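## Task

Move the fader for channel 5 on the lighting desk to level 2 and the fader for channel 4 to level 0, leaving every other fader at the level it started at. Both settings must stay in place by themselves once the robot lets go; a fader that is only right while the gripper holds it does not count.

## Robot and tools

Robot: one seven-joint Kinova Gen3 arm carrying a Robotiq 2F-85 two-finger gripper whose pads have pressure sensors. There is a single camera, cam_wrist (672x504 pixels), on the wrist. Joint ranges in rad, base outward: waist and upper arm roll, forearm roll and wrist roll -6.283 to 6.283; shoulder -2.250 to 2.250; elbow -2.580 to 2.580; wrist pitch -2.100 to 2.100.

Frames. The scene frame has its origin on the table surface under the arm base, +z up, and +y to the left when facing along +x. The base may sit slightly tilted, and the reported hand position can be somewhat wrong, worse when reaching far. The gripper frame: fingers point along its +z, they close along its y axis. end_effector_position is the spot midway between the pads when shut; closed fingertips stick out about 22 mm past it (about 9 mm when fully open), and closing pushes the tips roughly 13 mm further out, so keep that clearance above surfaces.

execute_actions(actions): actions is a list of actions; each action is a list of 1 to 15 rows, and each row runs for one control step of 1/30 s. If fewer than 15 rows are given, the last row repeats to fill 15 steps. A row is 9 numbers, each in [-1, 1], in this order: dx, dy, dz, rx, ry, rz, position, force_limit, speed. The first six are an offset, not a pose: a displacement and rotation vector expressed in the gripper's own axes, measured from where the gripper actually was when that action began (for a call's first action, the pose last reported in this scene). Every row refers back to that same start, not to the row before. Scale: 1.0 equals 0.6 m for dx, dy, dz and 180 degrees for the rotation vector. Each step the command is clipped to at most 70 mm and 16 degrees from the measured pose, and after the action the arm only continues up to the last clipped pose, so far targets need further actions. Position comes before orientation if both cannot be met. An empty list just returns the current state and images.

Finger numbers: position +1 is fully open (85 mm gap), about -0.8 is pads touching, -1 squeezes until blocked. force_limit sets pad force: roughly 20 N at -1, 128 N at 0, 235 N at +1. speed sets closing rate: about 20 mm/s at -1, 85 at 0, 150 at +1; faster closes add a few newtons. New force or speed only takes effect after a position change of at least 0.01.

move(target, speed, blocking): target is a single 9-number row laid out as above, the first six again an offset in gripper axes from the pose in the latest result that reported one. speed is the path's top speed in m/s, 0.002 to 0.5 (default 0.25); rotation is capped at twice that in rad/s. The straight path lasts 0.5 to 10 s; anything longer is cut short at 10 s. It does not slow for obstacles, and the real gripper may lag, drift, or overshoot speed, notably with the arm nearly straight. Faster moves and targets set deeper past a contact push harder. Finger values are sent when the move starts. blocking=false returns after 0.5 s while the arm keeps going; then only wait or stop are accepted until a result shows the move ended. The result adds a move: line with the outcome (done, off_target, moving, held, fault), which limits acted (paced = command clipped; held = a check blocked steps, after which the arm may jump faster than asked), and the distance to target.

wait(seconds): 0 to 10; the arm keeps its last command and a running move carries on. stop(): brakes a running move; it needs stopping distance, and fingers keep moving. zoom_image(camera, region): camera is "cam_wrist"; region is [x0, y0, x1, y1] in pixels of its last full image, origin top-left, at most 504 by 504. read_manual(section): only "licences"; no motion. finished_scene(scene): ends the scene whose number you pass; irreversible, and the desk must already be correct on its own.

Results: the state line gives end_effector_position (m) and end_effector_quat_wxyz in the scene frame; Hand target shows the pose being driven toward; pose unreachable means the clearance check (which treats the mount under the base as arm) altered or blocked the command. Step readings list positions at some steps, HELD marking steps that were held back. object_status: 0 moving, 1 blocked while opening, 2 blocked while closing (a grip), 3 reached the commanded position or pads met. position_measured is in counts: 3 open, about 78 = 60 mm, 130 = 40 mm, 180 = 20 mm, 230 pads together. touch_left (gripper -y finger) and touch_right (+y finger) each give 28 cells as 7 groups of 4, groups going from fingertip toward the arm, each group along gripper +x; idle cells read near 0 with noise, about 30 at 10 N, 140 at 50 N, 240 at 100 N spread over the pad. They read n/a before any step has run. The camera calibration gives K and the world-to-camera transform, with small per-scene errors; the wrist camera pose follows the joint readings.

Cautions: never knock or push anything off the table. Avoid fast impacts and hard shoves on the desk; joint load limits are 47.5 N m for the first four joints and 29.9 N m for the three wrist joints, and reaching one freezes the arm for 10 s and drops the rest of the call. Holding loads heats motors: MOTOR HOT appears from 60 °C, and at 75 °C an OVER-TEMPERATURE FAULT lets the arm sag. Leave the faders free of the gripper before ending a scene, and do not disturb the other faders.

Each tool is called after "Request:" as a command line: name --argument value for each argument, lists and objects as JSON in quotes; but a table of rows of numbers goes row by row, as --pt "numbers of a row", without its own name.

## Session

Request:
execute_actions --actions '[]'

Scene clock: 0.00 s.
end_effector_position=(+0.3519, +0.3152, +0.3529) position_measured=3 object_status=3 touch_left=n/a touch_right=n/a end_effector_quat_wxyz=(-0.033, +0.979, -0.201, -0.019)
Joint positions: [-0.436  0.431 -0.499  1.743  0.191  0.906  3.364]
Joint velocities: [-0.002 -0.002 -0.     0.002  0.    -0.     0.   ]
Hand target: +0.352, +0.315, +0.353; -0.033, +0.979, -0.201, -0.019

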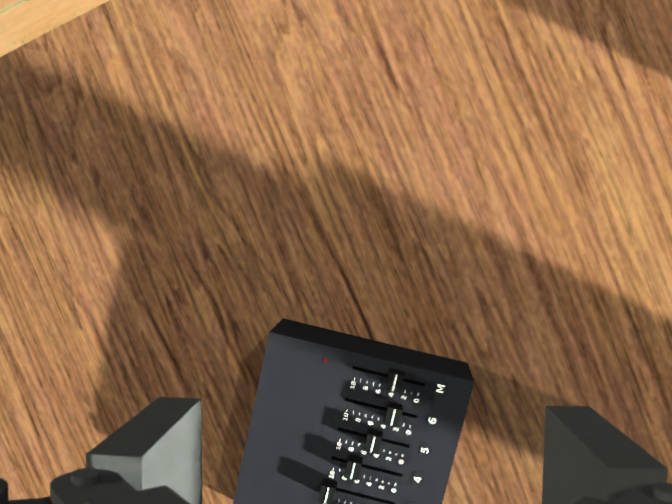

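Request:
move --target '[-0.23,0.09,0.2,-0.018,0.016,0.078,1,-1,0]'

Scene clock: 9.90 s.
end_effector_position=(+0.2014, +0.3274, +0.2376) position_measured=3 object_status=3 touch_left=((4 4 6 1) (7 17 2 3) (21 -12 -19 -1) (-13 8 0 -20) (-5 -19 -6 -18) (4 0 -11 -6) (5 -10 17 2)) touch_right=((-7 7 3 6) (0 1 -1 5) (6 0 -2 3) (1 -5 1 0) (-11 -2 6 -3) (5 2 8 1) (-4 -1 2 -1)) end_effector_quat_wxyz=(+0.002, +0.947, -0.321, -0.005)
Joint positions: [-0.93   0.52  -0.306  2.113  0.386  0.494  2.577]
Joint velocities: [-0.022  0.005 -0.01   0.001  0.01  -0.    -0.011]
Hand target: +0.200, +0.328, +0.238; +0.002, +0.948, -0.319, -0.005
Off the commanded pose: 0.001 m, 0 deg.
move: done
camera_calibration (this result's frames):
cam_wrist: T_world_to_cam=[[-0.596525, -0.802295, -0.0219209, 0.392218], [-0.802583, 0.596141, 0.0218362, 0.0159205], [-0.00445117, 0.0306192, -0.999521, 0.383077], [0, 0, 0, 1]] pos_world=[0.24845, 0.293454, 0.391144]

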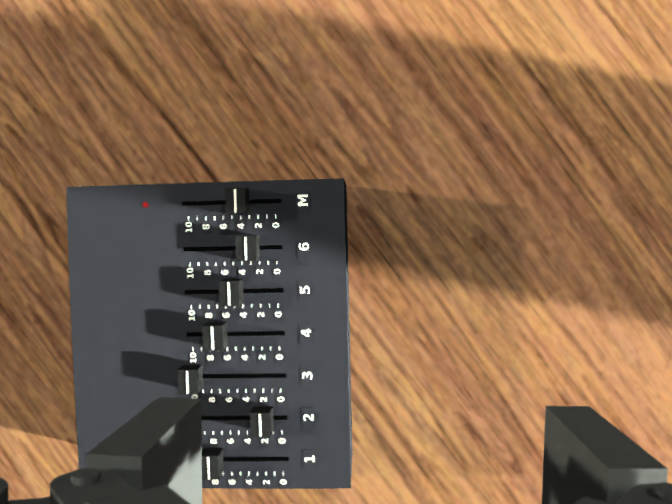

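Request:
zoom_image --camera "cam_wrist" --region '[120,170,360,490]'

Region (120, 170, 360, 490) of cam_wrist's 672x504 image, scaled by 1.575; it fills the left 378 columns of this view, and the rest is white.

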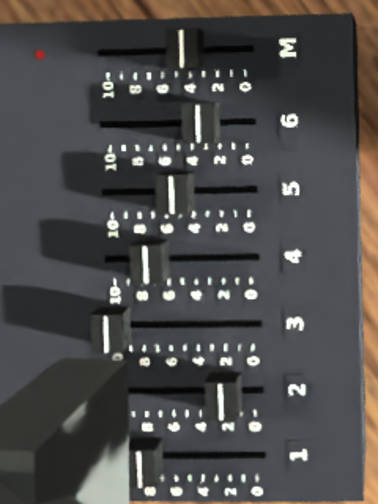

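Request:
move --target '[0.09,-0.162,0.12,0,0,0.488,1,-1,0]' --speed 0.4

Scene clock: 35.07 s.
end_effector_position=(+0.3030, +0.3717, +0.1645) position_measured=3 object_status=3 touch_left=((-6 17 3 -11) (12 -5 -8 1) (8 9 13 28) (7 -8 -14 -26) (-5 2 6 -9) (4 7 2 7) (-3 6 13 -5)) touch_right=((-9 6 2 3) (10 0 -1 1) (5 -3 2 2) (13 -6 2 -17) (-5 -2 2 -3) (6 3 -1 -1) (-6 1 2 -4)) end_effector_quat_wxyz=(-0.005, -0.459, +0.888, +0.002)
Joint positions: [-1.048  0.78   0.077  1.822 -0.082  0.473  1.65 ]
Joint velocities: [-0.002  0.003 -0.001 -0.     0.     0.001 -0.001]
Hand target: +0.303, +0.372, +0.164; -0.005, -0.460, +0.888, +0.002
Off the commanded pose: 0.000 m, 0 deg.
move: done
camera_calibration (this result's frames):
cam_wrist: T_world_to_cam=[[-0.823828, 0.566413, -0.0219857, 0.0468734], [0.566418, 0.824092, 0.00661917, -0.424288], [0.0218674, -0.00700005, -0.999736, 0.315172], [0, 0, 0, 1]] pos_world=[0.272048, 0.325309, 0.318928]

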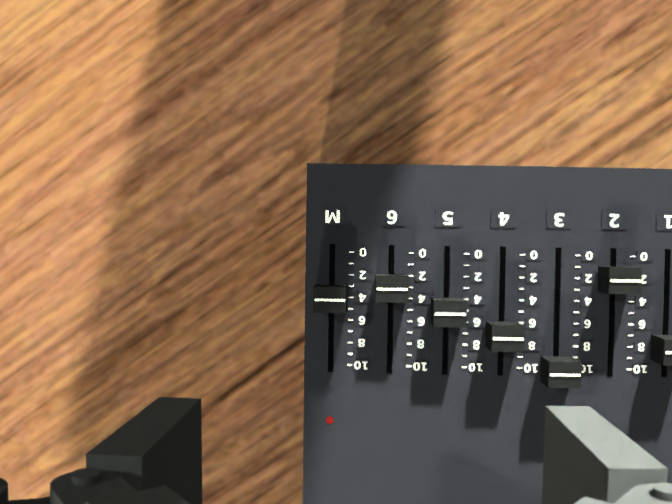

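Request:
move --target '[0,0,0.07,0,0,0,1,-1,0]' --speed 0.1

Scene clock: 43.83 s.
end_effector_position=(+0.3026, +0.3717, +0.1229) position_measured=3 object_status=3 touch_left=((-7 -6 4 -26) (-8 -17 12 -3) (13 8 -19 11) (6 2 -16 -15) (-18 -17 6 -10) (-21 -8 -4 13) (-16 -7 1 14)) touch_right=((0 6 10 1) (8 0 0 3) (5 7 -7 4) (2 4 -2 -7) (1 3 1 6) (12 -1 -5 2) (-7 3 0 -3)) end_effector_quat_wxyz=(-0.005, -0.459, +0.888, +0.002)
Joint positions: [-1.038  0.873  0.065  1.814 -0.087  0.387  1.655]
Joint velocities: [-0.     0.006  0.001  0.001 -0.     0.    -0.   ]
Hand target: +0.302, +0.372, +0.123; -0.005, -0.459, +0.888, +0.002
Off the commanded pose: 0.000 m, 0 deg.
move: done
camera_calibration (this result's frames):
cam_wrist: T_world_to_cam=[[-0.823823, 0.566425, -0.0218507, 0.0455619], [0.566417, 0.824088, 0.00717039, -0.423918], [0.0220684, -0.00646946, -0.999736, 0.273252], [0, 0, 0, 1]] pos_world=[0.271619, 0.325306, 0.277215]

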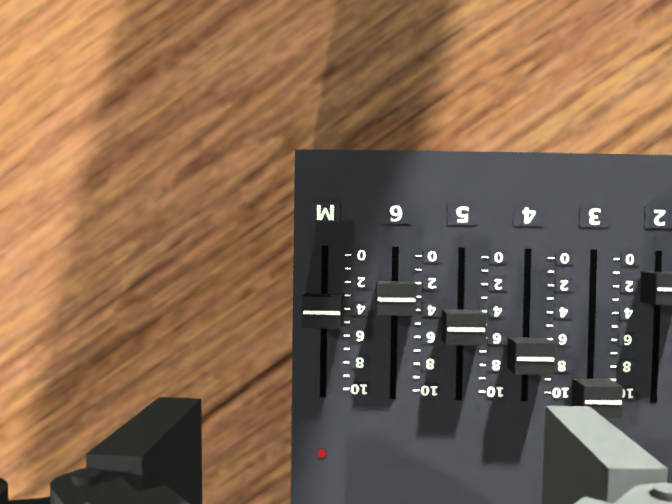

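Request:
move --target '[-0.011,0.008,0.052,0,0,0,1,-1,0]' --speed 0.06

Scene clock: 49.63 s.
end_effector_position=(+0.3022, +0.3800, +0.0919) position_measured=3 object_status=3 touch_left=((-18 -3 24 -8) (3 -13 2 -29) (19 20 9 14) (11 8 -2 -6) (-15 -28 -3 -15) (7 -5 15 -5) (21 35 -9 -12)) touch_right=((-8 2 0 -5) (2 5 -8 4) (7 2 -1 3) (5 -5 1 -12) (0 -7 10 0) (-8 0 1 6) (-8 6 5 -5)) end_effector_quat_wxyz=(-0.004, -0.459, +0.888, +0.002)
Joint positions: [-1.044  0.949  0.06   1.777 -0.092  0.347  1.648]
Joint velocities: [ 0.     0.004  0.001 -0.001 -0.    -0.    -0.   ]
Hand target: +0.302, +0.380, +0.092; -0.005, -0.459, +0.888, +0.002
Off the commanded pose: 0.000 m, 0 deg.
move: done
camera_calibration (this result's frames):
cam_wrist: T_world_to_cam=[[-0.823753, 0.566532, -0.0217472, 0.0398634], [0.566511, 0.824018, 0.00770915, -0.430364], [0.0222875, -0.00596958, -0.999734, 0.242143], [0, 0, 0, 1]] pos_world=[0.271247, 0.333489, 0.246263]

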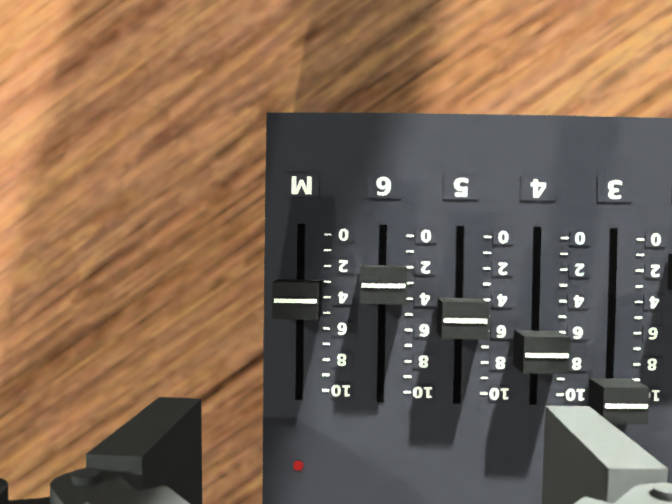

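Request:
move --target '[0,-0.002,0.028,0,0,0,1,-1,0]' --speed 0.03

Request:
move --target '[0.053,0,0,0,0,0,1,-1,0]' --speed 0.03

Scene clock: 55.13 s.
end_effector_position=(+0.3031, +0.3794, +0.0753) position_measured=3 object_status=3 touch_left=((-4 7 -2 14) (4 -6 7 2) (8 -8 -4 8) (-1 3 26 -18) (-5 9 -6 13) (8 -21 -1 1) (14 -19 0 5)) touch_right=((-9 0 -2 0) (6 2 1 5) (-2 7 0 -2) (6 -2 -8 -3) (-7 -6 -6 7) (-2 2 -3 1) (-5 -3 -5 2)) end_effector_quat_wxyz=(-0.004, -0.459, +0.888, +0.002)
Joint positions: [-1.038  0.987  0.056  1.766 -0.092  0.32   1.651]
Joint velocities: [ 0.001  0.002 -0.    -0.002  0.001 -0.     0.001]
Hand target: +0.303, +0.379, +0.075; -0.004, -0.459, +0.888, +0.002
Off the commanded pose: 0.000 m, 0 deg.
move: done
camera_calibration (this result's frames):
cam_wrist: T_world_to_cam=[[-0.823764, 0.566518, -0.0216917, 0.0405356], [0.566489, 0.82403, 0.00804811, -0.43026], [0.022434, -0.00565839, -0.999732, 0.225339], [0, 0, 0, 1]] pos_world=[0.272074, 0.332858, 0.229621]

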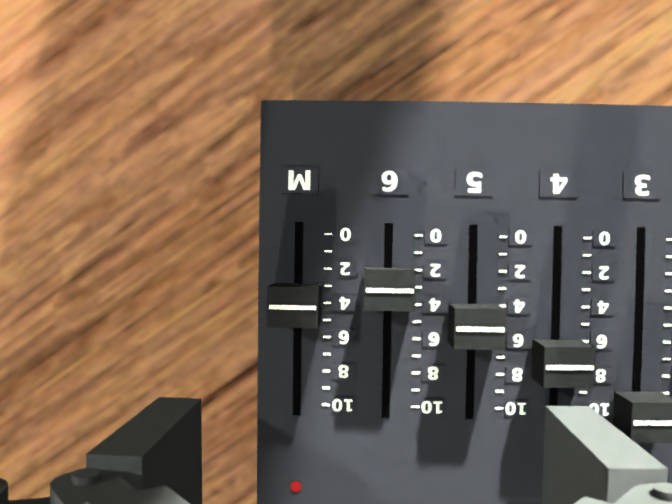

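Scene clock: 56.43 s.
end_effector_position=(+0.2854, +0.3544, +0.0758) position_measured=3 object_status=3 touch_left=((-11 9 -9 9) (-6 8 26 15) (-10 -18 -5 23) (15 -9 1 9) (12 2 11 -7) (3 1 8 8) (7 -4 -17 -5)) touch_right=((-10 6 -3 -8) (8 4 -9 1) (2 0 2 -2) (2 -2 1 -9) (-2 -2 5 4) (5 -1 1 1) (-7 0 9 -1)) end_effector_quat_wxyz=(-0.003, -0.459, +0.888, +0.003)
Joint positions: [-1.033  0.965  0.047  1.877 -0.093  0.228  1.655]
Joint velocities: [-0.001 -0.001 -0.     0.001  0.    -0.002  0.002]
Hand target: +0.285, +0.353, +0.076; -0.004, -0.459, +0.888, +0.002
Off the commanded pose: 0.001 m, 0 deg.
move: done
camera_calibration (this result's frames):
cam_wrist: T_world_to_cam=[[-0.823619, 0.566729, -0.021698, 0.0400349], [0.566643, 0.823896, 0.0104948, -0.399807], [0.0238247, -0.00365129, -0.999709, 0.224956], [0, 0, 0, 1]] pos_world=[0.254162, 0.307532, 0.229955]

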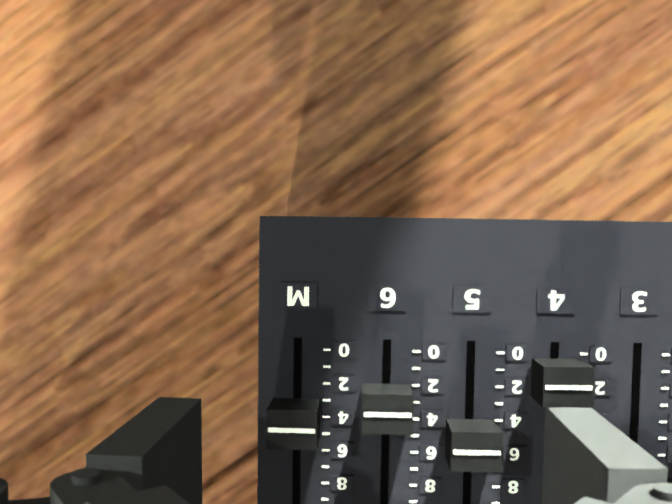

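Request:
move --target '[0.012,0,0,0,0,0,1,-1,0]' --speed 0.02

Request:
move --target '[-0.048,0,0,0,0,0,1,-1,0]' --speed 0.06

Request:
move --target '[0,-0.038,0,0,0,0,1,-1,0]' --speed 0.05

Scene clock: 66.13 s.
end_effector_position=(+0.2819, +0.3495, +0.0760) position_measured=3 object_status=3 touch_left=((14 -9 3 2) (18 16 -7 -9) (11 -6 -17 -9) (13 7 -6 4) (11 12 -27 -12) (13 6 -1 9) (-2 -18 -6 -3)) touch_right=((-7 9 -1 -1) (0 15 9 -1) (7 -1 -1 7) (8 1 -1 -6) (-8 -8 3 7) (1 2 -7 -8) (-1 2 0 -6)) end_effector_quat_wxyz=(-0.002, -0.459, +0.888, +0.003)
Joint positions: [-1.032  0.96   0.045  1.9   -0.094  0.207  1.656]
Joint velocities: [ 0.001 -0.001  0.    -0.002 -0.    -0.001 -0.001]
Hand target: +0.281, +0.349, +0.076; -0.003, -0.459, +0.888, +0.003
Off the commanded pose: 0.001 m, 0 deg.
move: done
camera_calibration (this result's frames):
cam_wrist: T_world_to_cam=[[-0.823429, 0.567002, -0.0217521, 0.039821], [0.566857, 0.823715, 0.0129375, -0.39395], [0.0252531, -0.00167727, -0.99968, 0.224179], [0, 0, 0, 1]] pos_world=[0.250442, 0.3023, 0.23007]

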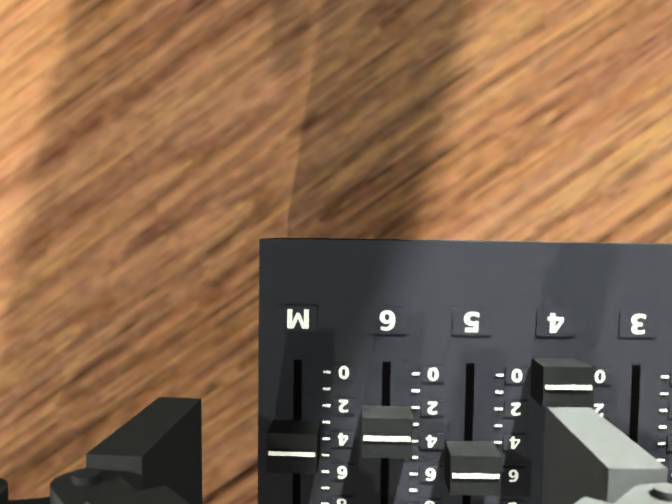

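Scene clock: 66.90 s.
end_effector_position=(+0.2986, +0.3730, +0.0761) position_measured=3 object_status=3 touch_left=((3 -24 0 -16) (9 -18 18 0) (8 -5 -14 14) (0 3 -5 -12) (-12 -9 0 -4) (-19 -3 -10 -16) (25 18 0 23)) touch_right=((-10 14 5 -2) (-7 -2 -5 2) (9 5 -2 3) (7 -2 7 -9) (-2 -4 9 3) (1 -4 -1 -3) (-1 1 -4 3)) end_effector_quat_wxyz=(-0.002, -0.459, +0.888, +0.003)
Joint positions: [-1.036  0.978  0.053  1.8   -0.093  0.289  1.653]
Joint velocities: [-0.     0.002  0.    -0.002  0.     0.001 -0.   ]
Hand target: +0.299, +0.373, +0.076; -0.002, -0.459, +0.888, +0.003
Off the commanded pose: 0.000 m, 0 deg.
move: done
camera_calibration (this result's frames):
cam_wrist: T_world_to_cam=[[-0.823366, 0.567092, -0.0217906, 0.0401427], [0.56694, 0.823653, 0.0132044, -0.422867], [0.025436, -0.00148188, -0.999675, 0.223705], [0, 0, 0, 1]] pos_world=[0.267102, 0.325862, 0.230091]

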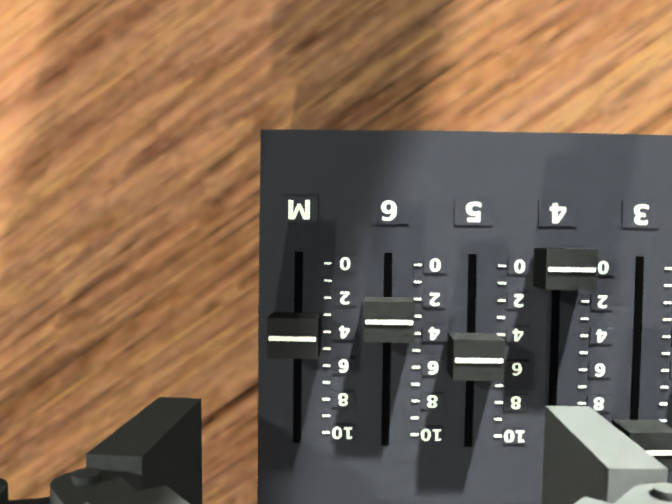

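Scene clock: 67.63 s.
end_effector_position=(+0.3171, +0.3601, +0.0759) position_measured=3 object_status=3 touch_left=((-11 -1 -10 2) (-4 32 20 -23) (-3 13 -7 13) (7 -21 -10 -7) (0 -1 12 17) (-18 -9 -6 4) (2 -1 4 13)) touch_right=((-6 6 8 0) (1 3 -1 3) (6 3 9 3) (11 3 -2 -1) (-1 -9 10 -2) (2 1 -4 2) (-1 3 0 -8)) end_effector_quat_wxyz=(-0.002, -0.459, +0.888, +0.003)
Joint positions: [-0.981  0.978  0.044  1.794 -0.077  0.294  1.688]
Joint velocities: [ 0.004 -0.001 -0.     0.003 -0.001  0.001  0.001]
Hand target: +0.317, +0.360, +0.076; -0.002, -0.459, +0.888, +0.003
Off the commanded pose: 0.000 m, 0 deg.
move: done
camera_calibration (this result's frames):
cam_wrist: T_world_to_cam=[[-0.823627, 0.566712, -0.0218003, 0.0629079], [0.566558, 0.823915, 0.0132771, -0.422634], [0.0254858, -0.00141575, -0.999674, 0.223028], [0, 0, 0, 1]] pos_world=[0.285576, 0.31288, 0.229938]

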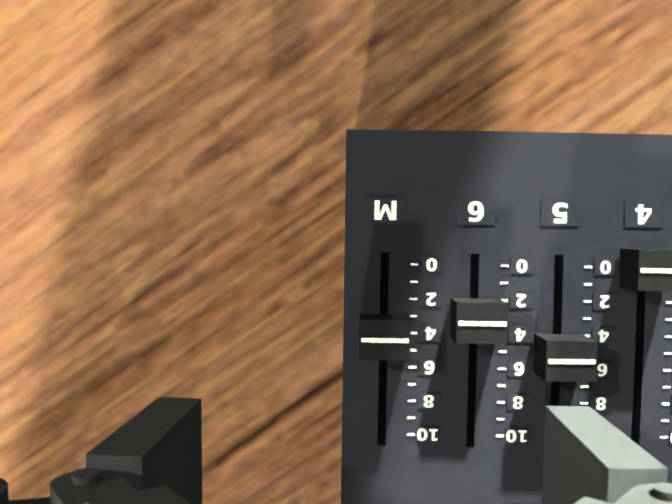

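Request:
move --target '[0.0345,0,0,0,0,0,1,-1,0]' --speed 0.03

Request:
move --target '[-0.04,0,-0.03,0,0,0,1,-1,0]' --speed 0.06

Scene clock: 71.67 s.
end_effector_position=(+0.3059, +0.3440, +0.0762) position_measured=3 object_status=3 touch_left=((-10 -7 -12 15) (4 18 5 16) (9 9 -6 18) (1 -7 3 -5) (18 -13 10 23) (-1 11 12 -12) (17 -10 0 -2)) touch_right=((-9 10 8 3) (-2 1 4 -3) (12 -4 4 10) (7 3 -1 -1) (0 1 0 -1) (-2 -1 2 -1) (-2 6 -1 4)) end_effector_quat_wxyz=(-0.001, -0.459, +0.888, +0.004)
Joint positions: [-0.976  0.964  0.038  1.864 -0.077  0.234  1.692]
Joint velocities: [-0.002 -0.    -0.     0.002 -0.    -0.002  0.   ]
Hand target: +0.305, +0.343, +0.076; -0.002, -0.459, +0.888, +0.003
Off the commanded pose: 0.001 m, 0 deg.
move: done
camera_calibration (this result's frames):
cam_wrist: T_world_to_cam=[[-0.823424, 0.567, -0.0220213, 0.0626474], [0.566783, 0.823718, 0.015688, -0.403267], [0.0270345, 0.000436576, -0.999634, 0.222444], [0, 0, 0, 1]] pos_world=[0.274137, 0.29656, 0.230069]

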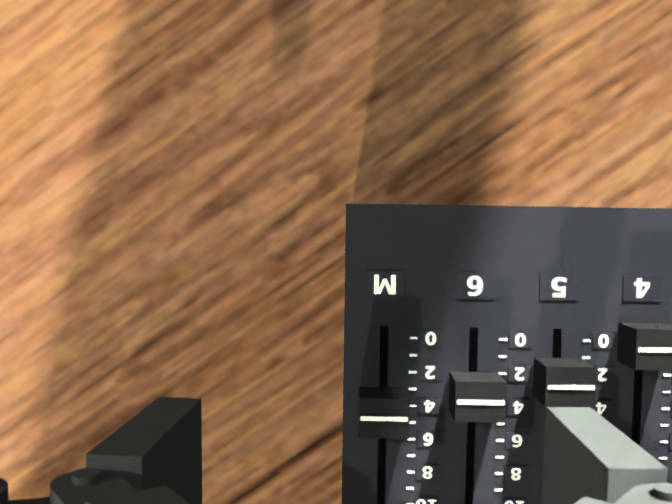

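Scene clock: 72.43 s.
end_effector_position=(+0.3198, +0.3635, +0.0941) position_measured=3 object_status=3 touch_left=((-8 -2 -23 7) (27 -15 -7 -2) (13 -8 -11 6) (9 -6 -14 0) (5 -1 -15 -12) (-12 -12 12 10) (8 2 5 -15)) touch_right=((-9 9 8 0) (3 9 -3 2) (13 5 -3 -2) (8 -1 4 0) (2 -4 1 -5) (5 7 3 0) (-8 1 -6 -4)) end_effector_quat_wxyz=(-0.001, -0.459, +0.888, +0.004)
Joint positions: [-0.985  0.939  0.048  1.793 -0.077  0.332  1.686]
Joint velocities: [-0.001 -0.002 -0.001  0.001  0.     0.001  0.   ]
Hand target: +0.320, +0.364, +0.094; -0.001, -0.459, +0.888, +0.004
Off the commanded pose: 0.000 m, 0 deg.
move: done
camera_calibration (this result's frames):
cam_wrist: T_world_to_cam=[[-0.823375, 0.567067, -0.022105, 0.063477], [0.566852, 0.823672, 0.0156053, -0.427489], [0.0270565, 0.000318754, -0.999634, 0.240017], [0, 0, 0, 1]] pos_world=[0.288095, 0.316039, 0.248003]

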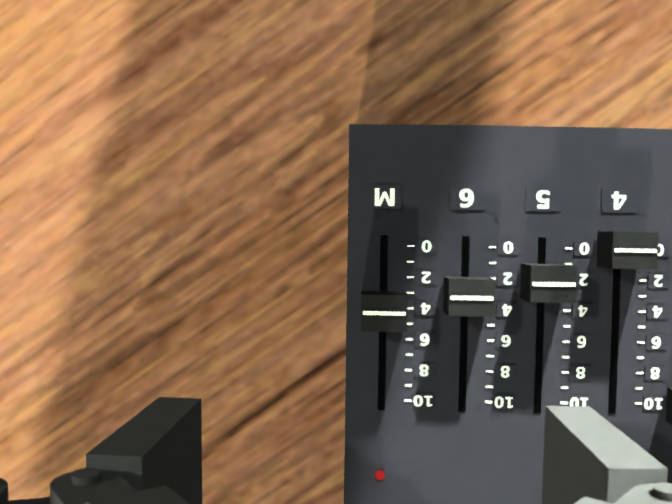

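Request:
finished_scene --scene 1

The scene is finished: the task was done.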